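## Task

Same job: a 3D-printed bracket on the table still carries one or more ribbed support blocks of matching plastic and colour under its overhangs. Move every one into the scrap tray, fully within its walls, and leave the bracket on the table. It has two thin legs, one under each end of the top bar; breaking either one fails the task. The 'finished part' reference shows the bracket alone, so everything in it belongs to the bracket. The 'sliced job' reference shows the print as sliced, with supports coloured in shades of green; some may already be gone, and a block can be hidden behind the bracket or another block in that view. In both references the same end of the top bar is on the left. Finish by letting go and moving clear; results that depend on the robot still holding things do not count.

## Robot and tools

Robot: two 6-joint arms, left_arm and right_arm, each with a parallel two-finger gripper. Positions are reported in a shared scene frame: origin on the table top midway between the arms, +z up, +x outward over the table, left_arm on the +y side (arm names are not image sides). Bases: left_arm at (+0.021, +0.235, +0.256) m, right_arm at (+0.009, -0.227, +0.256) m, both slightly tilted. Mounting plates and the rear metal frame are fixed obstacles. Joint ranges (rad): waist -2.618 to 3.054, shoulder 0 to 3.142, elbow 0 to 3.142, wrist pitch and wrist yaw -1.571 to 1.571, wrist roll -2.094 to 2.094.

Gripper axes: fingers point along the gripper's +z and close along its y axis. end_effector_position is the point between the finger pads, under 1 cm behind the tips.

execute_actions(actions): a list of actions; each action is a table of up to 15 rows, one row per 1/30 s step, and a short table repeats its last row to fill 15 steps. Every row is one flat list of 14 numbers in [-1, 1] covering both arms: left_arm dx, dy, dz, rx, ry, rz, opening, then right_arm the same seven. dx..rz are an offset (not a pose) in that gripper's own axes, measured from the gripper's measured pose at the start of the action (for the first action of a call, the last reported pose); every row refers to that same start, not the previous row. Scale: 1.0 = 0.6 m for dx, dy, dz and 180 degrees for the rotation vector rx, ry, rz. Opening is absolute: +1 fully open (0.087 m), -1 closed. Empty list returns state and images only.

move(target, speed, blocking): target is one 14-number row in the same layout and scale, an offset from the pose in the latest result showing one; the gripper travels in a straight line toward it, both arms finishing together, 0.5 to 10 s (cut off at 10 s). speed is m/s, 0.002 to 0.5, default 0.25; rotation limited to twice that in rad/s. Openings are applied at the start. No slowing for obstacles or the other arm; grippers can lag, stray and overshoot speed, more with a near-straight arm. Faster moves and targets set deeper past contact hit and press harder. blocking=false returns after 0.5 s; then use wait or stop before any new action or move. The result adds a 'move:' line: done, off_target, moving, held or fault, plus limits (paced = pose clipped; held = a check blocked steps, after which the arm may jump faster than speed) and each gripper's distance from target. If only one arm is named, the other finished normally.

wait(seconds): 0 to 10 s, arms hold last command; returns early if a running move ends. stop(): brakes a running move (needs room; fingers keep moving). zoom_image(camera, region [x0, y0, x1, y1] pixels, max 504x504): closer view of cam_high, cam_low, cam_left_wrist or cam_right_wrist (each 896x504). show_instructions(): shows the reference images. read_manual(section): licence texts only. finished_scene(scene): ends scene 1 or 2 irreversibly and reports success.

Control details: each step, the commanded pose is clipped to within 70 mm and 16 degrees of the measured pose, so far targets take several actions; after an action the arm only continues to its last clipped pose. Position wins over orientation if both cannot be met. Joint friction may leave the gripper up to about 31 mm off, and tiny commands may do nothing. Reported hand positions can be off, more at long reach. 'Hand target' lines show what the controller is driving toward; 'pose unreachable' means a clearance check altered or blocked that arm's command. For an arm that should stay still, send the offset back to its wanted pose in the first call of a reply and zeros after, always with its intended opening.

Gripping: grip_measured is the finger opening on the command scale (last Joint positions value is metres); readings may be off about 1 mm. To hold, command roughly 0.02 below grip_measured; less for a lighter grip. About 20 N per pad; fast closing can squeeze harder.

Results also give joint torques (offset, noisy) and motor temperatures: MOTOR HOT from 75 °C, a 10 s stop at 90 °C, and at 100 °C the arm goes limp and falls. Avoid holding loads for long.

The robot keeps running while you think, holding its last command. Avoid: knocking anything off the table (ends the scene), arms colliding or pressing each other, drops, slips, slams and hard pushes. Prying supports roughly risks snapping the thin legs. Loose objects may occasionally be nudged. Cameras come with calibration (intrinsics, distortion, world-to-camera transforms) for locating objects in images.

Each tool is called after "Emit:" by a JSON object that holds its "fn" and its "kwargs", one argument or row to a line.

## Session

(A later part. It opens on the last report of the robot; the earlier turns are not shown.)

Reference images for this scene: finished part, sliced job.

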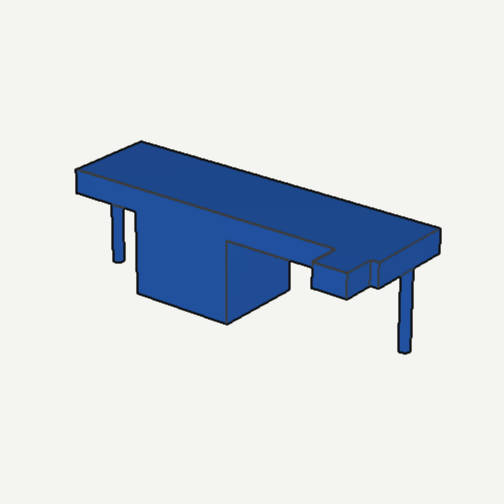

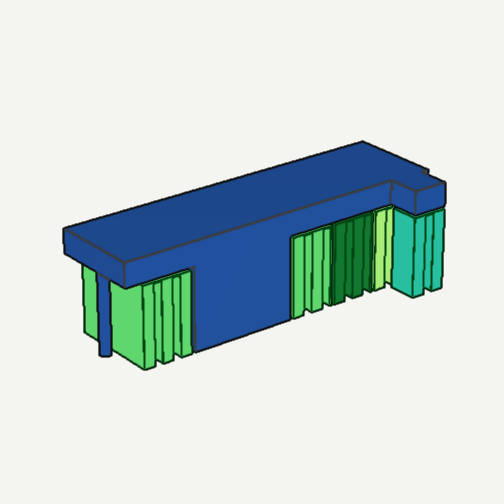

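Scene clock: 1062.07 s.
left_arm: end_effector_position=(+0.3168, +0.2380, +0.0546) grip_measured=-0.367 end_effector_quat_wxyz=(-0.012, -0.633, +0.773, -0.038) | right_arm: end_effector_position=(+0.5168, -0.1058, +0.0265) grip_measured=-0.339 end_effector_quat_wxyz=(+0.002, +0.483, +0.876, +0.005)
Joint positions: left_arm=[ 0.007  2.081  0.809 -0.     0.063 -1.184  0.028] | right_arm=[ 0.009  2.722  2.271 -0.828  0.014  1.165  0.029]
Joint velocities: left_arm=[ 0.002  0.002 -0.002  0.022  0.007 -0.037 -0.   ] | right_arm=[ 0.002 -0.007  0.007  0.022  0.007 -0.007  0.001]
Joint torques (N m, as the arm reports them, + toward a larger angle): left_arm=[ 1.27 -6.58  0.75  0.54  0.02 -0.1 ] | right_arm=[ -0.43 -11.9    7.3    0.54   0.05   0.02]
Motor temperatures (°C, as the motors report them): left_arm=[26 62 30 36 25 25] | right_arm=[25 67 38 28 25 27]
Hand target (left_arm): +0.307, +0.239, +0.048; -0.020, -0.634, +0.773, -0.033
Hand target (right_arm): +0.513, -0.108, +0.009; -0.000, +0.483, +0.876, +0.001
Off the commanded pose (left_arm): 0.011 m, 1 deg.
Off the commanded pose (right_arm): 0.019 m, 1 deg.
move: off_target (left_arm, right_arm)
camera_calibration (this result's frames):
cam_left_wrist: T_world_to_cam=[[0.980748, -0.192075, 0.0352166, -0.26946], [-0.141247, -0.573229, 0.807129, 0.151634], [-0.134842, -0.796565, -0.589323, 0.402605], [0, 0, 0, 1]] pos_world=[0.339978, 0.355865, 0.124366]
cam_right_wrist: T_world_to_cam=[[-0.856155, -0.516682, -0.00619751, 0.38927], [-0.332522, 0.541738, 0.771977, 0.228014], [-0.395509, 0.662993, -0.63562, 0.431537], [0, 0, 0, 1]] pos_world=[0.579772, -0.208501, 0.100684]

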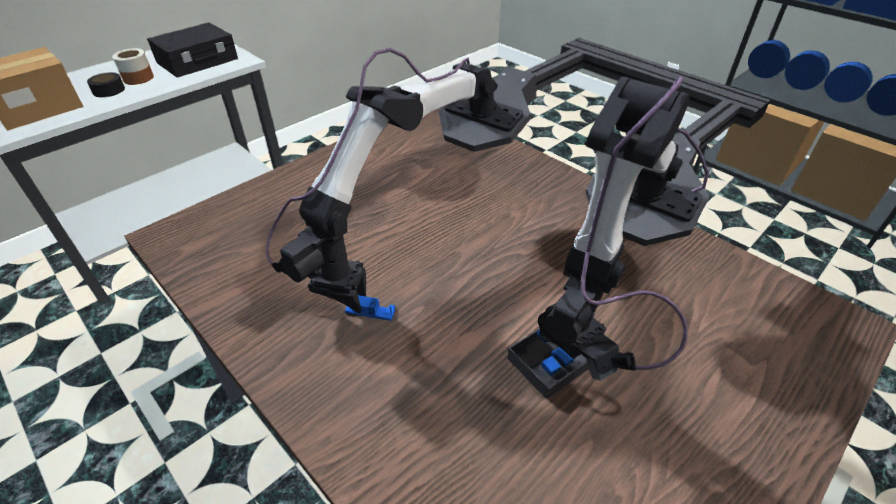

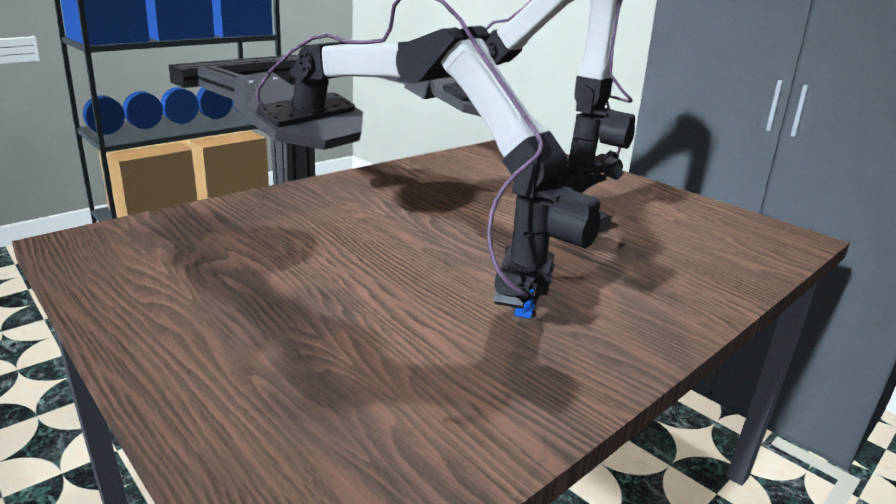

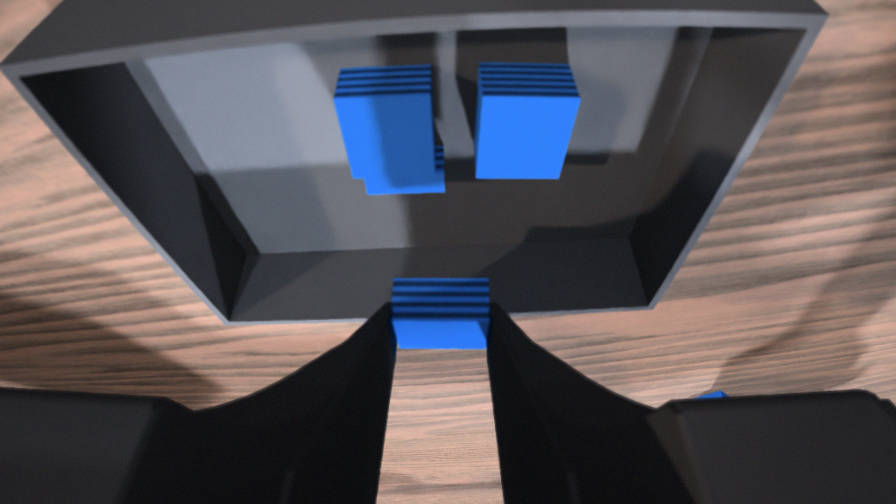

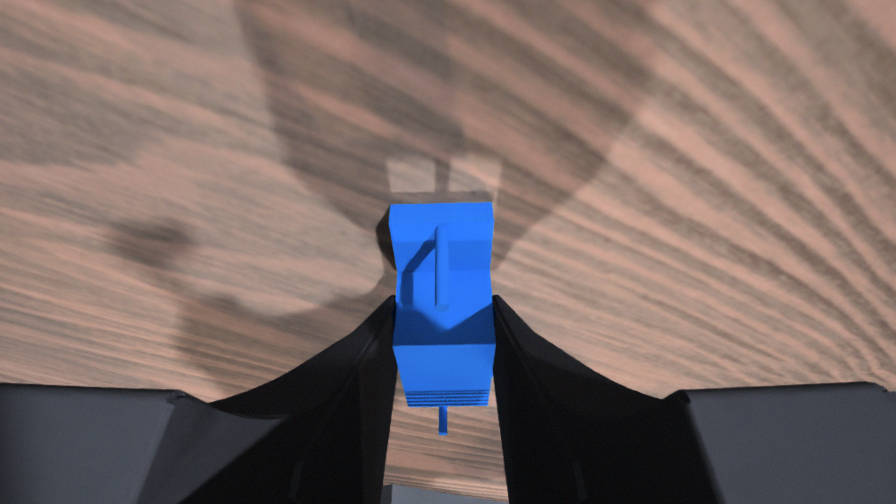

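Emit:
{"fn": "move", "kwargs": {
  "target": [-0.001,0.040,0.073,0,0,0,-0.45,0,-0.006,0.03,0.003,0,0,-0.45],
  "speed": 0.06
}}

Scene clock: 1071.70 s.
left_arm: end_effector_position=(+0.3101, +0.2402, +0.0187) grip_measured=-0.367 end_effector_quat_wxyz=(-0.003, -0.631, +0.775, -0.043) | right_arm: end_effector_position=(+0.5166, -0.1058, +0.0263) grip_measured=-0.339 end_effector_quat_wxyz=(+0.001, +0.483, +0.876, +0.004)
Joint positions: left_arm=[ 0.021  2.225  0.809  0.164  0.068 -1.166  0.028] | right_arm=[ 0.009  2.723  2.271 -0.829  0.014  1.165  0.029]
Joint velocities: left_arm=[-0.002 -0.007  0.002 -0.037 -0.066  0.081  0.   ] | right_arm=[-0.012  0.007 -0.012  0.022  0.007  0.066 -0.   ]
Joint torques (N m, as the arm reports them, + toward a larger angle): left_arm=[ 1.32 -6.06 -1.53  0.82  0.04 -0.13] | right_arm=[ -0.45 -11.59   7.92   0.5    0.05   0.02]
Motor temperatures (°C, as the motors report them): left_arm=[26 59 29 35 25 25] | right_arm=[25 67 38 28 25 27]
Hand target (left_arm): +0.294, +0.240, +0.010; -0.012, -0.633, +0.773, -0.037
Hand target (right_arm): +0.513, -0.108, +0.009; -0.000, +0.483, +0.876, +0.001
Off the commanded pose (left_arm): 0.018 m, 1 deg.
Off the commanded pose (right_arm): 0.018 m, 1 deg.
move: off_target (left_arm, right_arm)
camera_calibration (this result's frames):
cam_left_wrist: T_world_to_cam=[[0.978968, -0.196303, 0.0555538, -0.260022], [-0.160789, -0.574795, 0.802345, 0.187436], [-0.125571, -0.794403, -0.594269, 0.379025], [0, 0, 0, 1]] pos_world=[0.332286, 0.357793, 0.0893]
cam_right_wrist: T_world_to_cam=[[-0.856152, -0.516695, -0.00549093, 0.389042], [-0.331948, 0.541825, 0.772163, 0.227799], [-0.395998, 0.662911, -0.635401, 0.431598], [0, 0, 0, 1]] pos_world=[0.579609, -0.208523, 0.100476]

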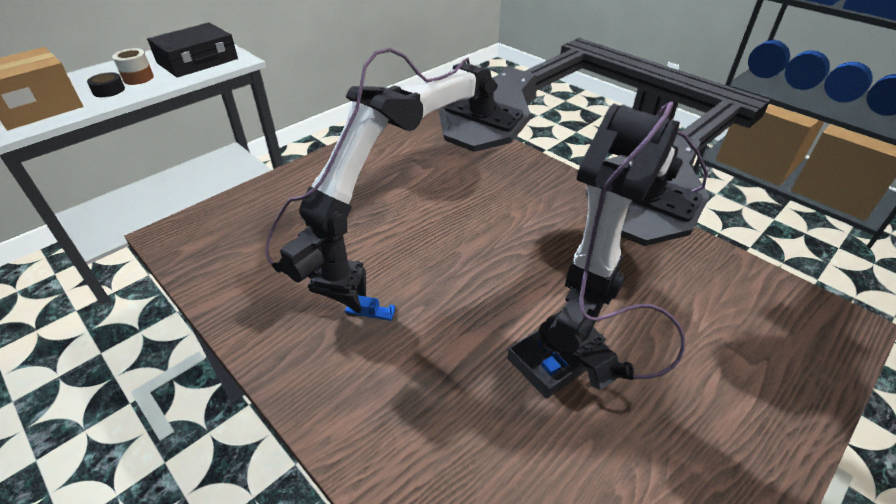

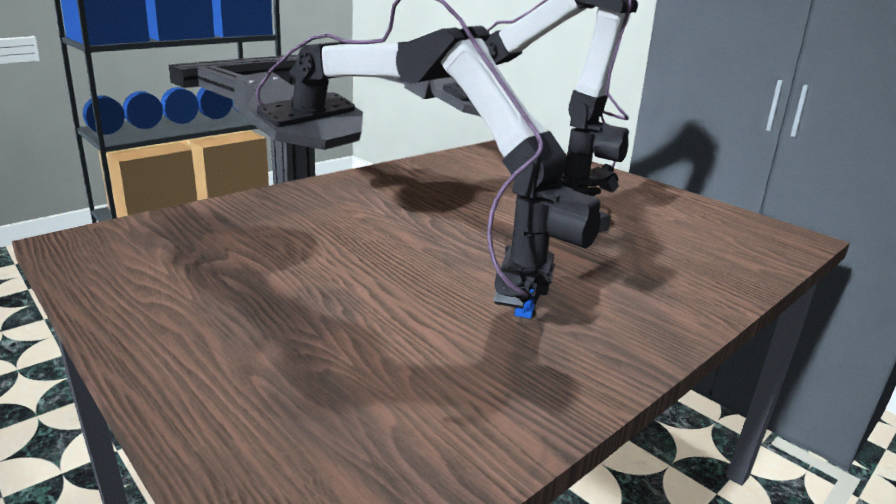

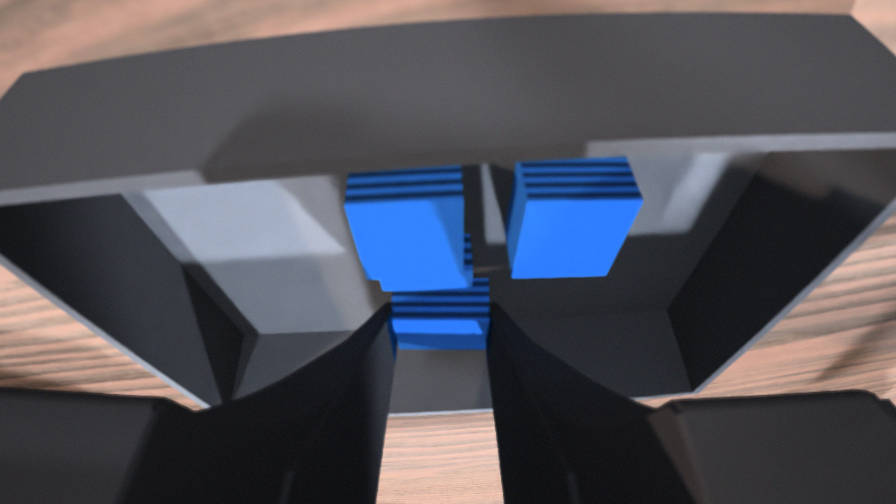

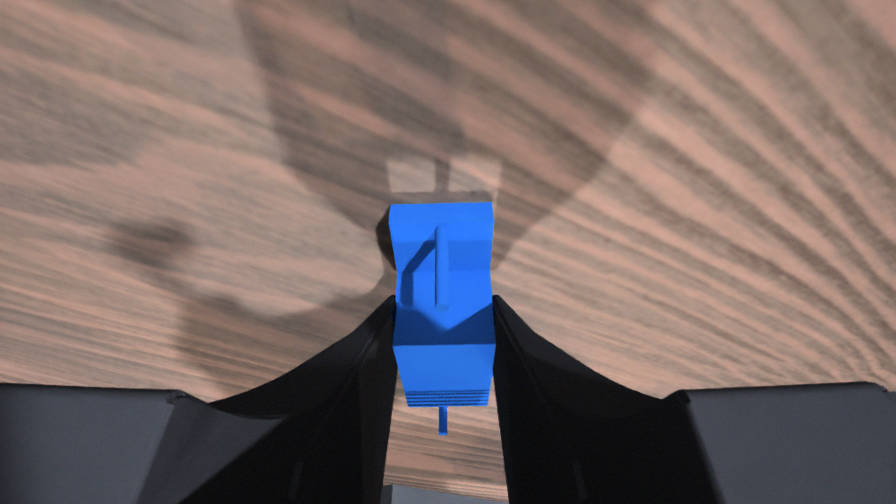

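Emit:
{"fn": "execute_actions", "kwargs": {
  "actions": [
    [[0,0.01,0.016,0,0,0,-0.42,0,-0.006,0.03,0.003,0,0,-0.45],[0,0.01,0.016,0,0,0,-0.40,0,-0.006,0.03,0.003,0,0,-0.45],[0,0.01,0.016,0,0,0,-0.39,0,-0.006,0.03,0.003,0,0,-0.45],[0,0.01,0.016,0,0,0,-0.38,0,-0.006,0.03,0.003,0,0,-0.45],[0,0.01,0.016,0,0,0,-0.37,0,-0.006,0.03,0.003,0,0,-0.45],[0,0.01,0.016,0,0,0,-0.36,0,-0.006,0.03,0.003,0,0,-0.45],[0,0.01,0.016,0,0,0,-0.35,0,-0.006,0.03,0.003,0,0,-0.45],[0,0.01,0.016,0,0,0,-0.335,0,-0.006,0.03,0.003,0,0,-0.45],[0,0.01,0.016,0,0,0,-0.32,0,-0.006,0.03,0.003,0,0,-0.45],[0,0.01,0.016,0,0,0,-0.30,0,-0.006,0.03,0.003,0,0,-0.45],[0,0.01,0.016,0,0,0,-0.28,0,-0.006,0.03,0.003,0,0,-0.45],[0,0.01,0.016,0,0,0,-0.25,0,-0.006,0.03,0.003,0,0,-0.45],[0,0.01,0.016,0,0,0,-0.22,0,-0.006,0.03,0.003,0,0,-0.45],[0,0.01,0.016,0,0,0,-0.19,0,-0.006,0.03,0.003,0,0,-0.45],[0,0.01,0.016,0,0,0,-0.16,0,-0.006,0.03,0.003,0,0,-0.45]]
  ]
}}

Emit:
{"fn": "move", "kwargs": {
  "target": [0,0,-0.13,0,0,0,-0.14,0,-0.006,0.03,0.003,0,0,-0.45],
  "speed": 0.15
}}

Scene clock: 1078.33 s.
left_arm: end_effector_position=(+0.3124, +0.2402, +0.0162) grip_measured=-0.173 end_effector_quat_wxyz=(+0.003, -0.630, +0.775, -0.048) | right_arm: end_effector_position=(+0.5166, -0.1058, +0.0263) grip_measured=-0.339 end_effector_quat_wxyz=(+0.001, +0.483, +0.876, +0.004)
Joint positions: left_arm=[ 0.021  2.236  0.809  0.189  0.071 -1.164  0.036] | right_arm=[ 0.009  2.723  2.271 -0.829  0.014  1.165  0.029]
Joint velocities: left_arm=[ 0.002 -0.002 -0.007  0.081 -0.081 -0.007  0.024] | right_arm=[-0.002 -0.007  0.002  0.022 -0.022 -0.022 -0.   ]
Joint torques (N m, as the arm reports them, + toward a larger angle): left_arm=[ 1.03 -6.33  0.55  0.63  0.01 -0.12] | right_arm=[ -0.43 -11.55   7.93   0.5    0.05   0.01]
Motor temperatures (°C, as the motors report them): left_arm=[26 58 29 35 25 25] | right_arm=[25 67 38 28 25 27]
Hand target (left_arm): +0.304, +0.241, +0.009; -0.003, -0.631, +0.775, -0.043
Hand target (right_arm): +0.513, -0.108, +0.009; -0.001, +0.483, +0.876, +0.000
Off the commanded pose (left_arm): 0.011 m, 1 deg.
Off the commanded pose (right_arm): 0.018 m, 1 deg.
camera_calibration (this result's frames):
cam_left_wrist: T_world_to_cam=[[0.977633, -0.198503, 0.0694955, -0.261455], [-0.173485, -0.574327, 0.800032, 0.193676], [-0.118896, -0.794194, -0.595919, 0.375684], [0, 0, 0, 1]] pos_world=[0.333874, 0.3577, 0.0871003]
cam_right_wrist: T_world_to_cam=[[-0.856152, -0.516695, -0.00549093, 0.389042], [-0.331948, 0.541825, 0.772163, 0.227799], [-0.395998, 0.662911, -0.635401, 0.431598], [0, 0, 0, 1]] pos_world=[0.579609, -0.208523, 0.100476]

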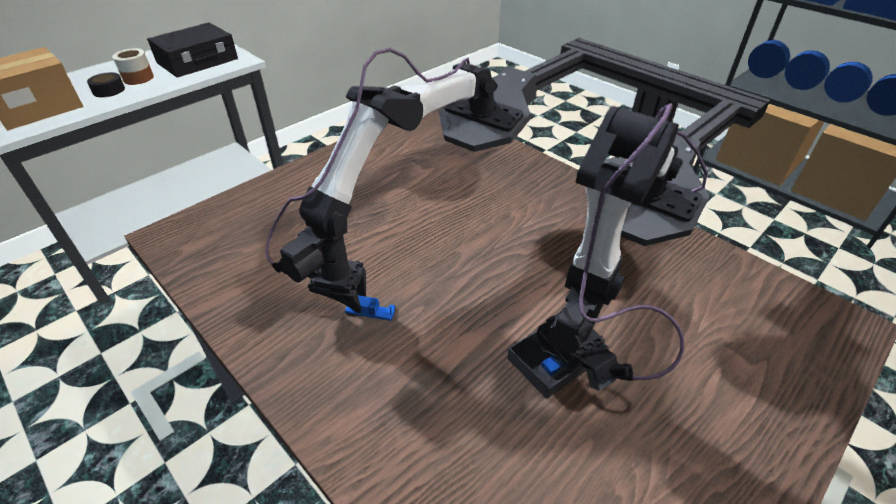

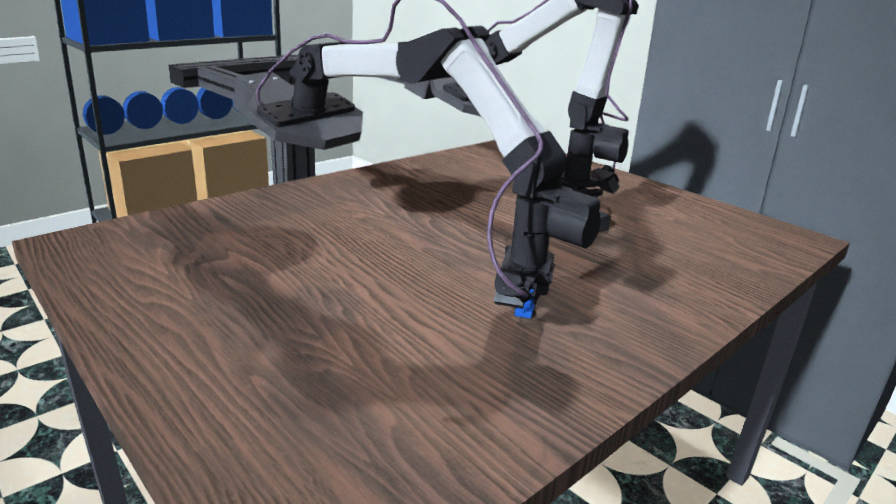

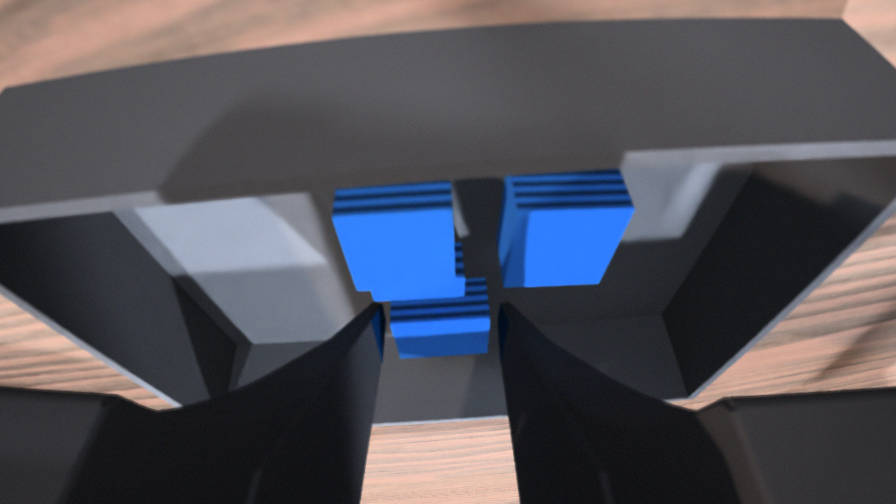

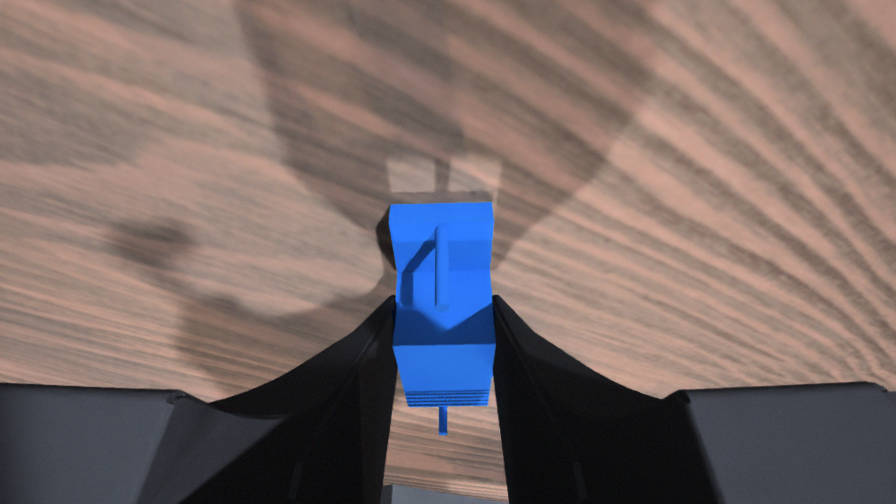

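Scene clock: 1079.50 s.
left_arm: end_effector_position=(+0.3244, +0.2470, +0.0940) grip_measured=-0.140 end_effector_quat_wxyz=(+0.020, -0.627, +0.777, -0.055) | right_arm: end_effector_position=(+0.5167, -0.1058, +0.0265) grip_measured=-0.339 end_effector_quat_wxyz=(+0.002, +0.483, +0.876, +0.005)
Joint positions: left_arm=[ 0.03   1.9    0.745 -0.046  0.071 -1.151  0.038] | right_arm=[ 0.009  2.722  2.271 -0.829  0.014  1.165  0.029]
Joint velocities: left_arm=[-0.007  0.017 -0.002 -0.007  0.007  0.022 -0.   ] | right_arm=[ 0.007 -0.002 -0.007  0.007  0.022 -0.007  0.001]
Joint torques (N m, as the arm reports them, + toward a larger angle): left_arm=[ 1.65 -8.52  0.47  0.35  0.08 -0.12] | right_arm=[ -0.44 -11.69   7.91   0.48   0.03   0.  ]
Motor temperatures (°C, as the motors report them): left_arm=[26 58 29 35 25 25] | right_arm=[25 67 38 28 25 27]
Hand target (left_arm): +0.309, +0.246, +0.095; +0.003, -0.630, +0.775, -0.048
Hand target (right_arm): +0.513, -0.108, +0.009; -0.001, +0.483, +0.876, +0.000
Off the commanded pose (left_arm): 0.017 m, 2 deg.
Off the commanded pose (right_arm): 0.019 m, 1 deg.
move: off_target (left_arm, right_arm)
camera_calibration (this result's frames):
cam_left_wrist: T_world_to_cam=[[0.973697, -0.203153, 0.103164, -0.27796], [-0.204886, -0.582607, 0.786506, 0.150899], [-0.0996769, -0.786955, -0.608906, 0.422063], [0, 0, 0, 1]] pos_world=[0.343636, 0.363591, 0.166989]
cam_right_wrist: T_world_to_cam=[[-0.856154, -0.516688, -0.00584422, 0.389171], [-0.332235, 0.541782, 0.77207, 0.22784], [-0.395753, 0.662952, -0.635511, 0.431632], [0, 0, 0, 1]] pos_world=[0.579706, -0.208511, 0.100672]

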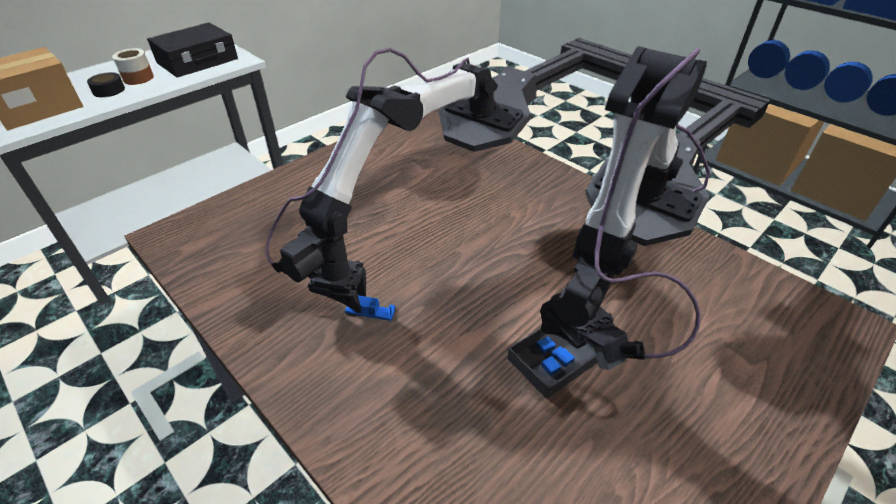

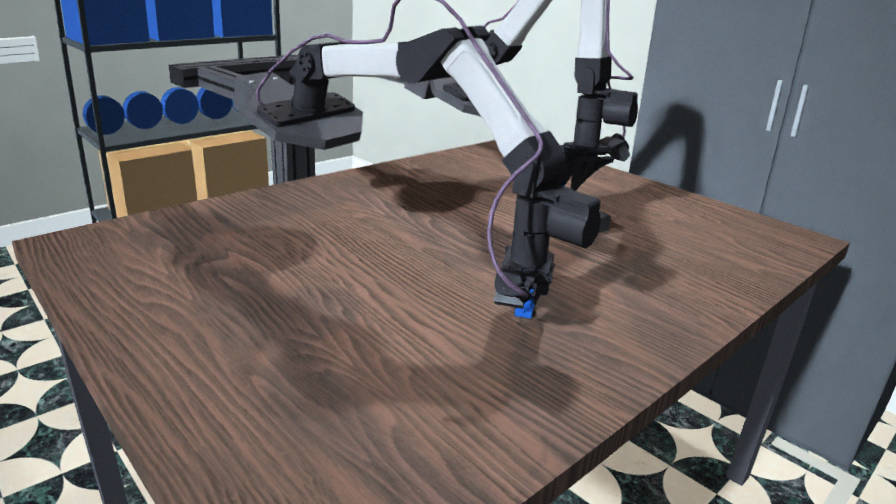

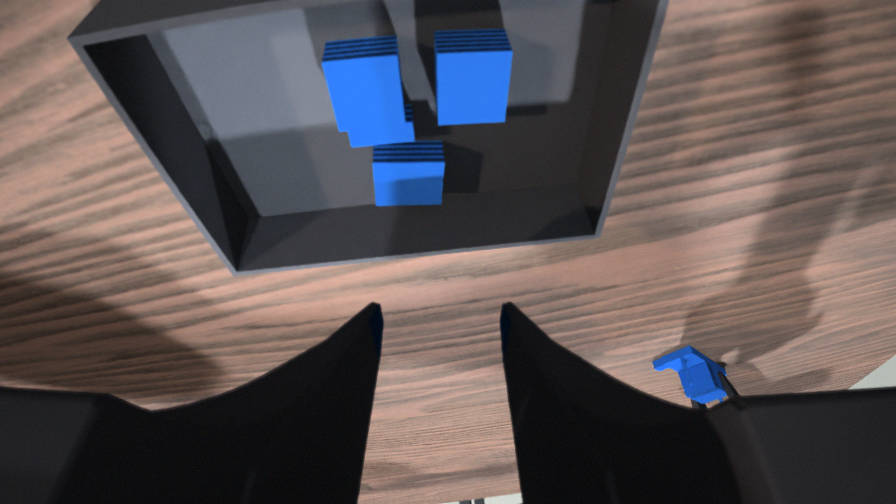

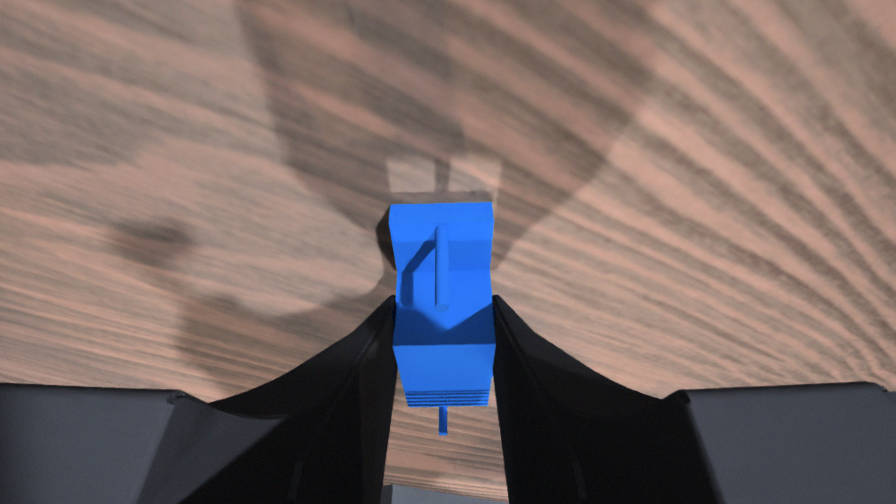

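Emit:
{"fn": "move", "kwargs": {
  "target": [0.1143,-0.0892,-0.0293,0,0,0.5,0.4,0,-0.006,0.03,0.003,0,0,-0.45],
  "speed": 0.5
}}

Emit:
{"fn": "move", "kwargs": {
  "target": [-0.225,-0.2857,0.1282,0.1680,-0.3604,0.2104,0.4,0,-0.006,0.03,0.003,0,0,-0.45],
  "speed": 0.4
}}

Scene clock: 1095.57 s.
left_arm: end_effector_position=(+0.3642, +0.1674, +0.1266) grip_measured=+0.400 end_effector_quat_wxyz=(+0.072, +0.095, +0.992, -0.033) | right_arm: end_effector_position=(+0.5168, -0.1058, +0.0265) grip_measured=-0.339 end_effector_quat_wxyz=(+0.002, +0.483, +0.876, +0.005)
Joint positions: left_arm=[-0.38   1.916  1.028 -0.275 -0.065  0.02   0.061] | right_arm=[ 0.009  2.722  2.271 -0.828  0.014  1.165  0.029]
Joint velocities: left_arm=[-0.017  0.007 -0.002 -0.081 -0.081  0.051 -0.   ] | right_arm=[-0.007 -0.017 -0.022  0.022  0.066  0.037 -0.001]
Joint torques (N m, as the arm reports them, + toward a larger angle): left_arm=[-1.56 -7.19  6.38  0.46 -0.01 -0.08] | right_arm=[ -0.39 -11.56   7.9    0.49   0.06   0.01]
Motor temperatures (°C, as the motors report them): left_arm=[26 57 29 34 25 25] | right_arm=[25 67 38 28 25 27]
Hand target (left_arm): +0.359, +0.166, +0.121; +0.055, +0.105, +0.993, -0.029
Hand target (right_arm): +0.513, -0.108, +0.009; -0.000, +0.483, +0.876, +0.001
Off the commanded pose (left_arm): 0.008 m, 3 deg.
Off the commanded pose (right_arm): 0.018 m, 1 deg.
move: off_target (left_arm, right_arm)
camera_calibration (this result's frames):
cam_left_wrist: T_world_to_cam=[[-0.188195, -0.981066, 0.0457399, 0.224399], [-0.729874, 0.170868, 0.661882, 0.167882], [-0.657166, 0.0911785, -0.748211, 0.456955], [0, 0, 0, 1]] pos_world=[0.465059, 0.1498, 0.220517]
cam_right_wrist: T_world_to_cam=[[-0.856155, -0.516682, -0.00619751, 0.38927], [-0.332522, 0.541738, 0.771977, 0.228014], [-0.395509, 0.662993, -0.63562, 0.431537], [0, 0, 0, 1]] pos_world=[0.579772, -0.208501, 0.100684]

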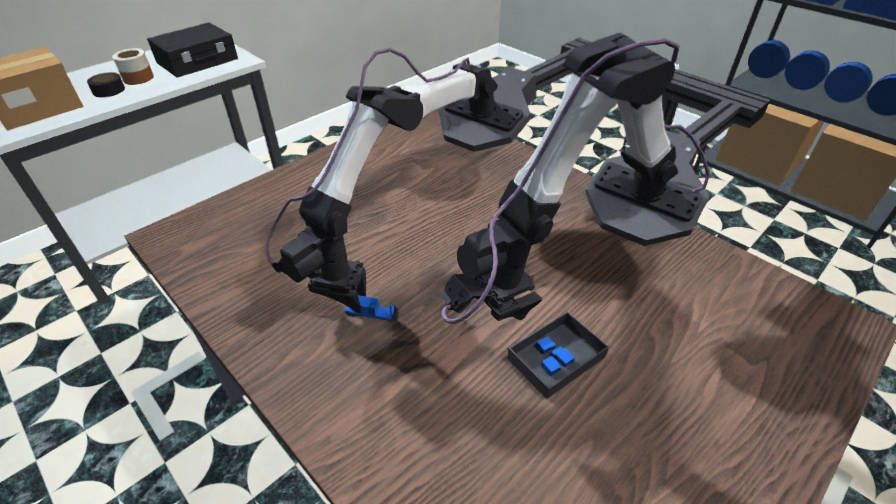

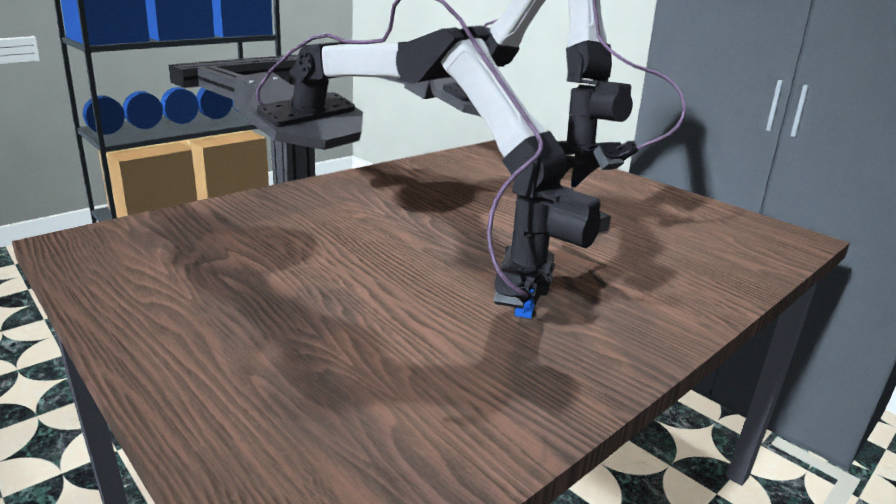

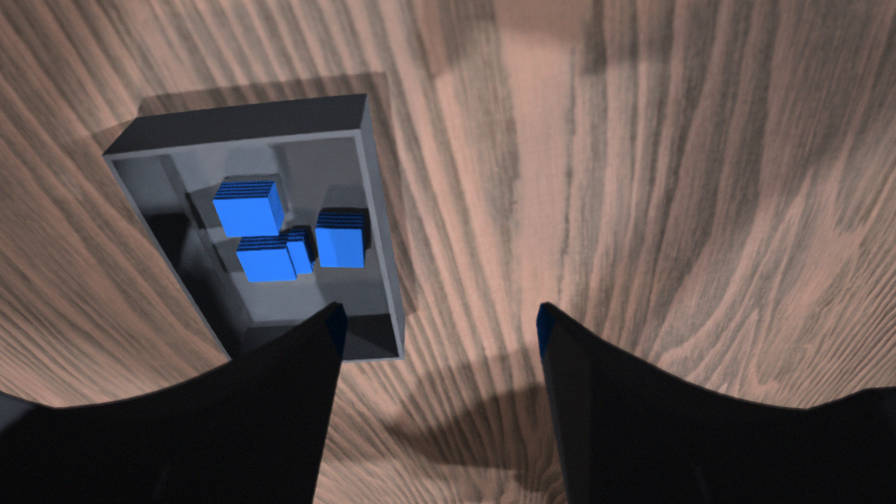

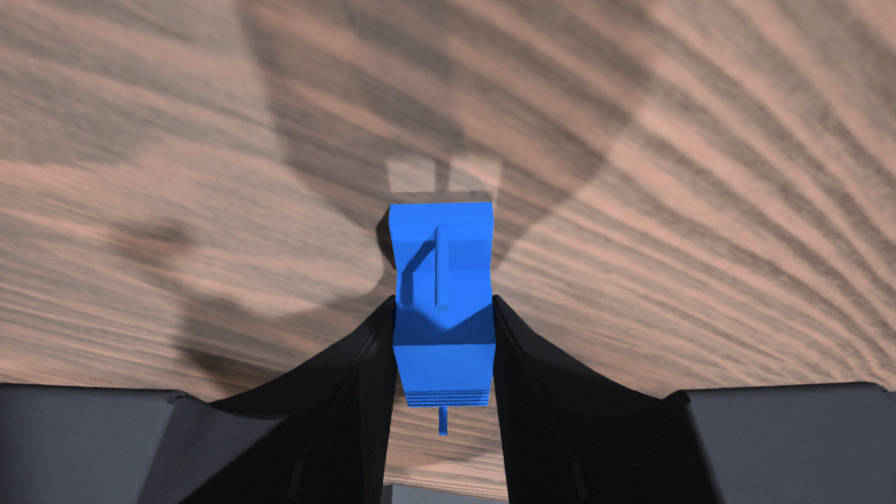

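Scene clock: 1098.10 s.
left_arm: end_effector_position=(+0.4716, -0.0276, +0.0865) grip_measured=+0.400 end_effector_quat_wxyz=(+0.559, +0.369, +0.683, -0.293) | right_arm: end_effector_position=(+0.5168, -0.1058, +0.0265) grip_measured=-0.339 end_effector_quat_wxyz=(+0.002, +0.483, +0.876, +0.005)
Joint positions: left_arm=[-0.502  2.597  1.078  1.395  0.609  0.351  0.061] | right_arm=[ 0.009  2.722  2.271 -0.828  0.014  1.165  0.029]
Joint velocities: left_arm=[ 0.012 -0.007 -0.002  0.081  0.022 -0.095  0.   ] | right_arm=[-0.002 -0.002 -0.002 -0.022 -0.007  0.007  0.001]
Joint torques (N m, as the arm reports them, + toward a larger angle): left_arm=[-2.39 -8.43  3.89  1.92  0.31 -0.16] | right_arm=[ -0.46 -11.65   7.88   0.5    0.03   0.02]
Motor temperatures (°C, as the motors report them): left_arm=[26 57 29 34 25 25] | right_arm=[25 67 38 28 25 27]
Hand target (left_arm): +0.468, -0.033, +0.079; +0.556, +0.371, +0.681, -0.299
Hand target (right_arm): +0.513, -0.108, +0.009; -0.000, +0.483, +0.876, +0.001
Off the commanded pose (left_arm): 0.008 m, 1 deg.
Off the commanded pose (right_arm): 0.018 m, 1 deg.
move: off_target (right_arm)
camera_calibration (this result's frames):
cam_left_wrist: T_world_to_cam=[[-0.825645, -0.564113, -0.00935501, 0.372069], [-0.493721, 0.730444, -0.471902, 0.308292], [0.273039, -0.385005, -0.881601, 0.075009], [0, 0, 0, 1]] pos_world=[0.438927, 0.0135775, 0.215093]
cam_right_wrist: T_world_to_cam=[[-0.856155, -0.516682, -0.00619751, 0.38927], [-0.332522, 0.541738, 0.771977, 0.228014], [-0.395509, 0.662993, -0.63562, 0.431537], [0, 0, 0, 1]] pos_world=[0.579772, -0.208501, 0.100684]

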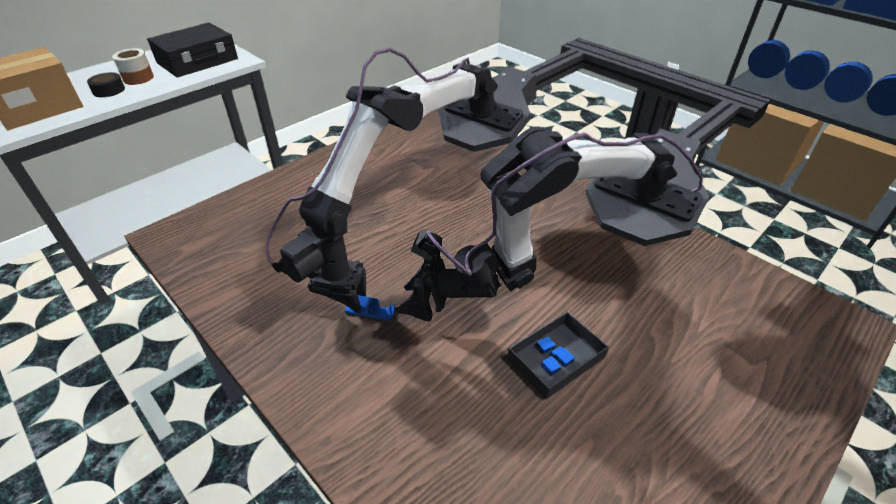

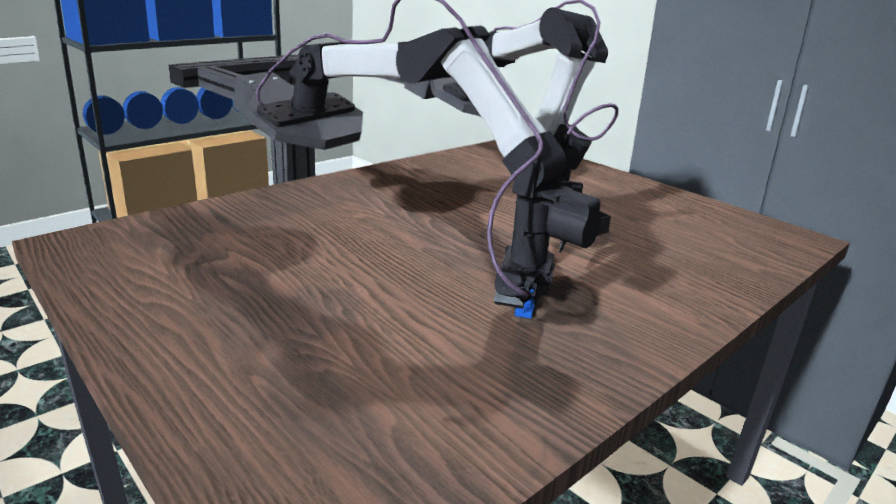

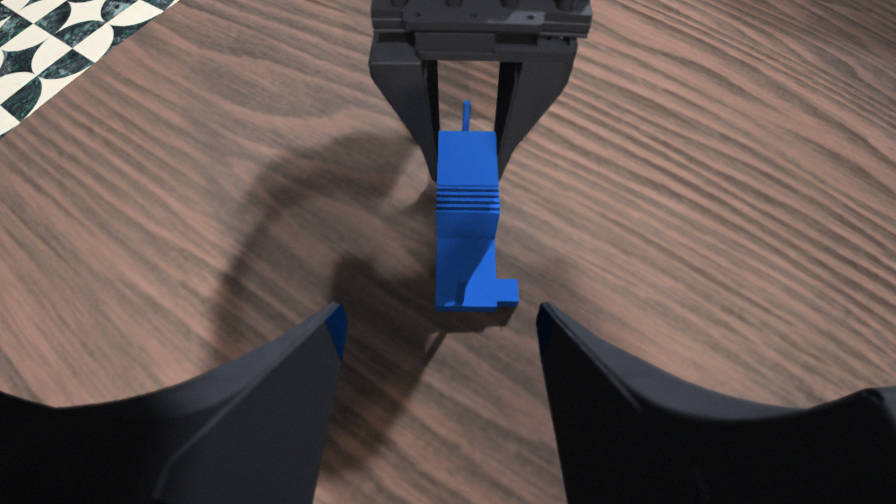

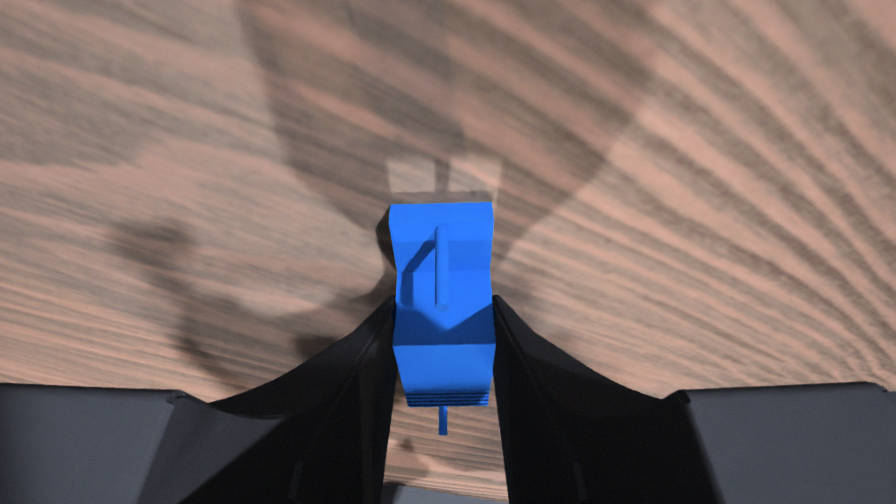

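Emit:
{"fn": "move", "kwargs": {
  "target": [0.073,-0.033,0.120,0.005,0.008,0,0.4,0,-0.006,0.03,0.003,0,0,-0.45],
  "speed": 0.12
}}

Scene clock: 1106.87 s.
left_arm: end_effector_position=(+0.4966, -0.0869, +0.0475) grip_measured=+0.400 end_effector_quat_wxyz=(+0.566, +0.375, +0.674, -0.292) | right_arm: end_effector_position=(+0.5171, -0.1057, +0.0264) grip_measured=-0.339 end_effector_quat_wxyz=(+0.001, +0.483, +0.876, +0.004)
Joint positions: left_arm=[-0.595  2.805  1.412  1.292  0.528  0.351  0.061] | right_arm=[ 0.009  2.726  2.279 -0.833  0.014  1.165  0.029]
Joint velocities: left_arm=[-0.002 -0.007 -0.007 -0.081 -0.066 -0.022 -0.   ] | right_arm=[ 0.007 -0.002  0.002 -0.037  0.022 -0.037  0.001]
Joint torques (N m, as the arm reports them, + toward a larger angle): left_arm=[-2.9  -9.32  4.82  1.64  0.1  -0.17] | right_arm=[ -0.43 -11.89   7.46   0.54   0.05   0.02]
Motor temperatures (°C, as the motors report them): left_arm=[26 57 30 36 25 25] | right_arm=[25 67 39 28 25 27]
Hand target (left_arm): +0.488, -0.089, +0.030; +0.548, +0.376, +0.687, -0.294
Hand target (right_arm): +0.513, -0.108, +0.009; -0.000, +0.483, +0.876, +0.001
Off the commanded pose (left_arm): 0.020 m, 3 deg.
Off the commanded pose (right_arm): 0.018 m, 0 deg.
move: off_target (left_arm, right_arm)
camera_calibration (this result's frames):
cam_left_wrist: T_world_to_cam=[[-0.83104, -0.555503, -0.0280852, 0.363205], [-0.474425, 0.734292, -0.485527, 0.337016], [0.290335, -0.390168, -0.873771, 0.0015624], [0, 0, 0, 1]] pos_world=[0.461273, -0.0450969, 0.175196]
cam_right_wrist: T_world_to_cam=[[-0.85615, -0.516702, -0.00513764, 0.389518], [-0.331662, 0.541869, 0.772256, 0.227751], [-0.396242, 0.662871, -0.635291, 0.431894], [0, 0, 0, 1]] pos_world=[0.580157, -0.208437, 0.100498]

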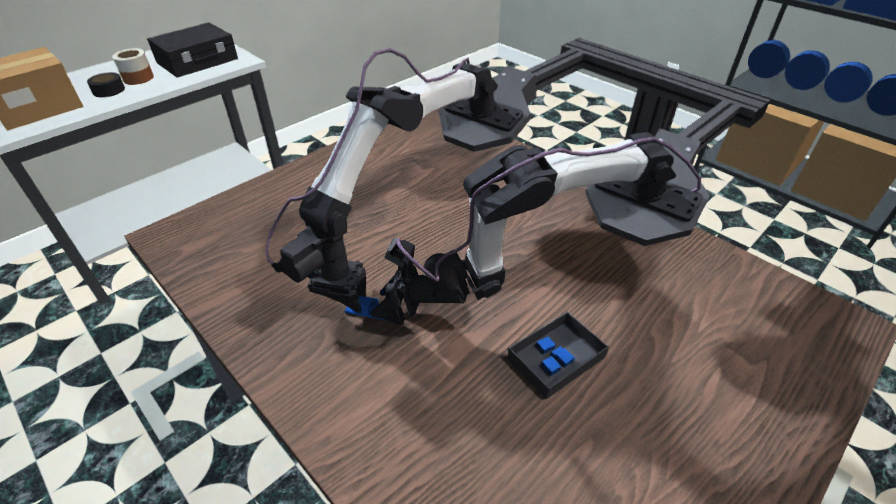

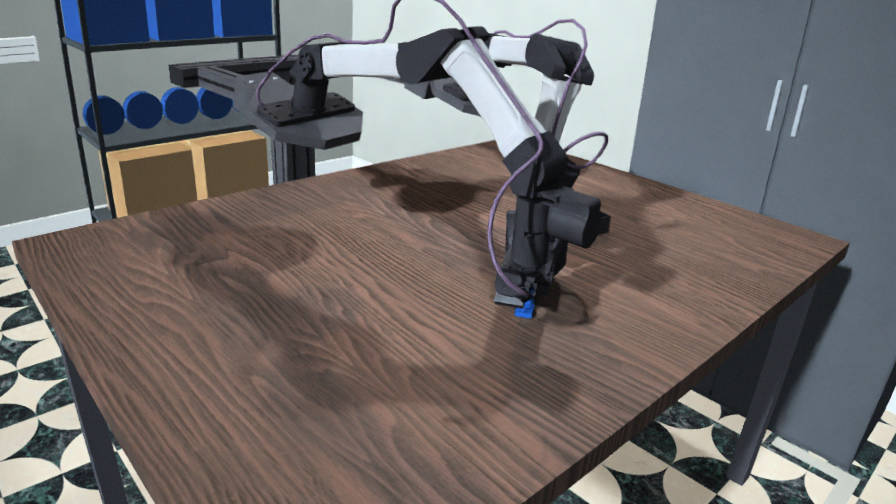

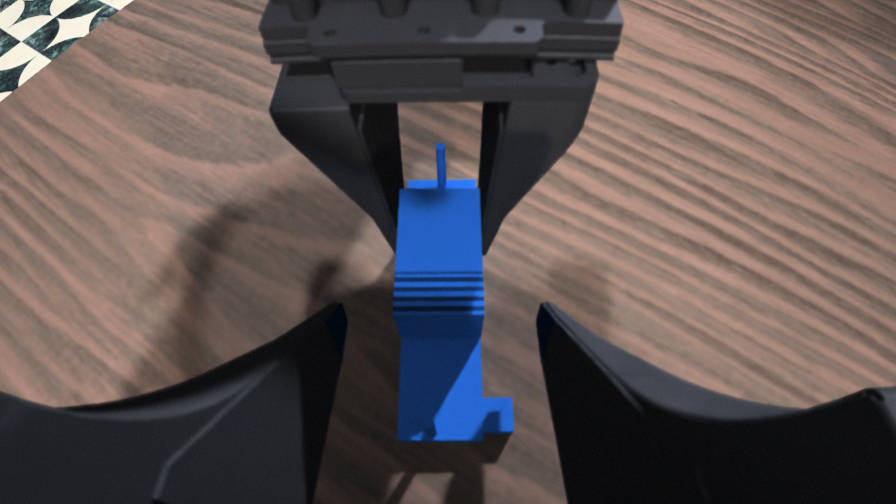

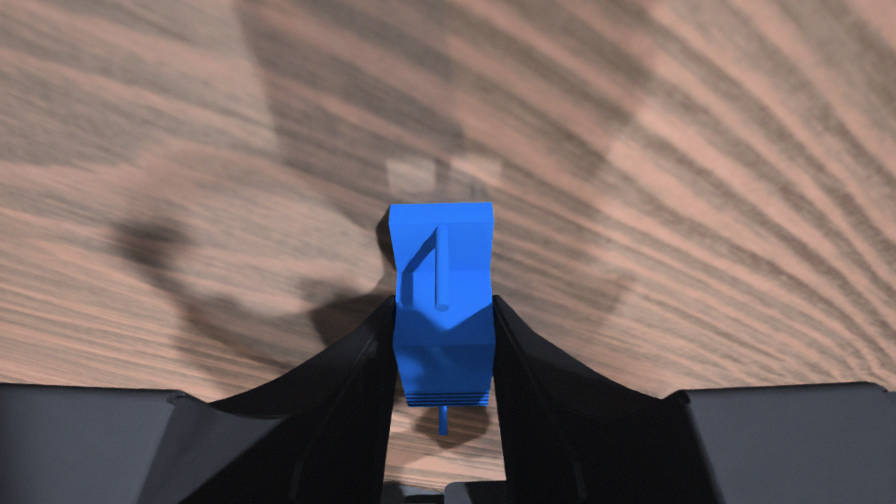

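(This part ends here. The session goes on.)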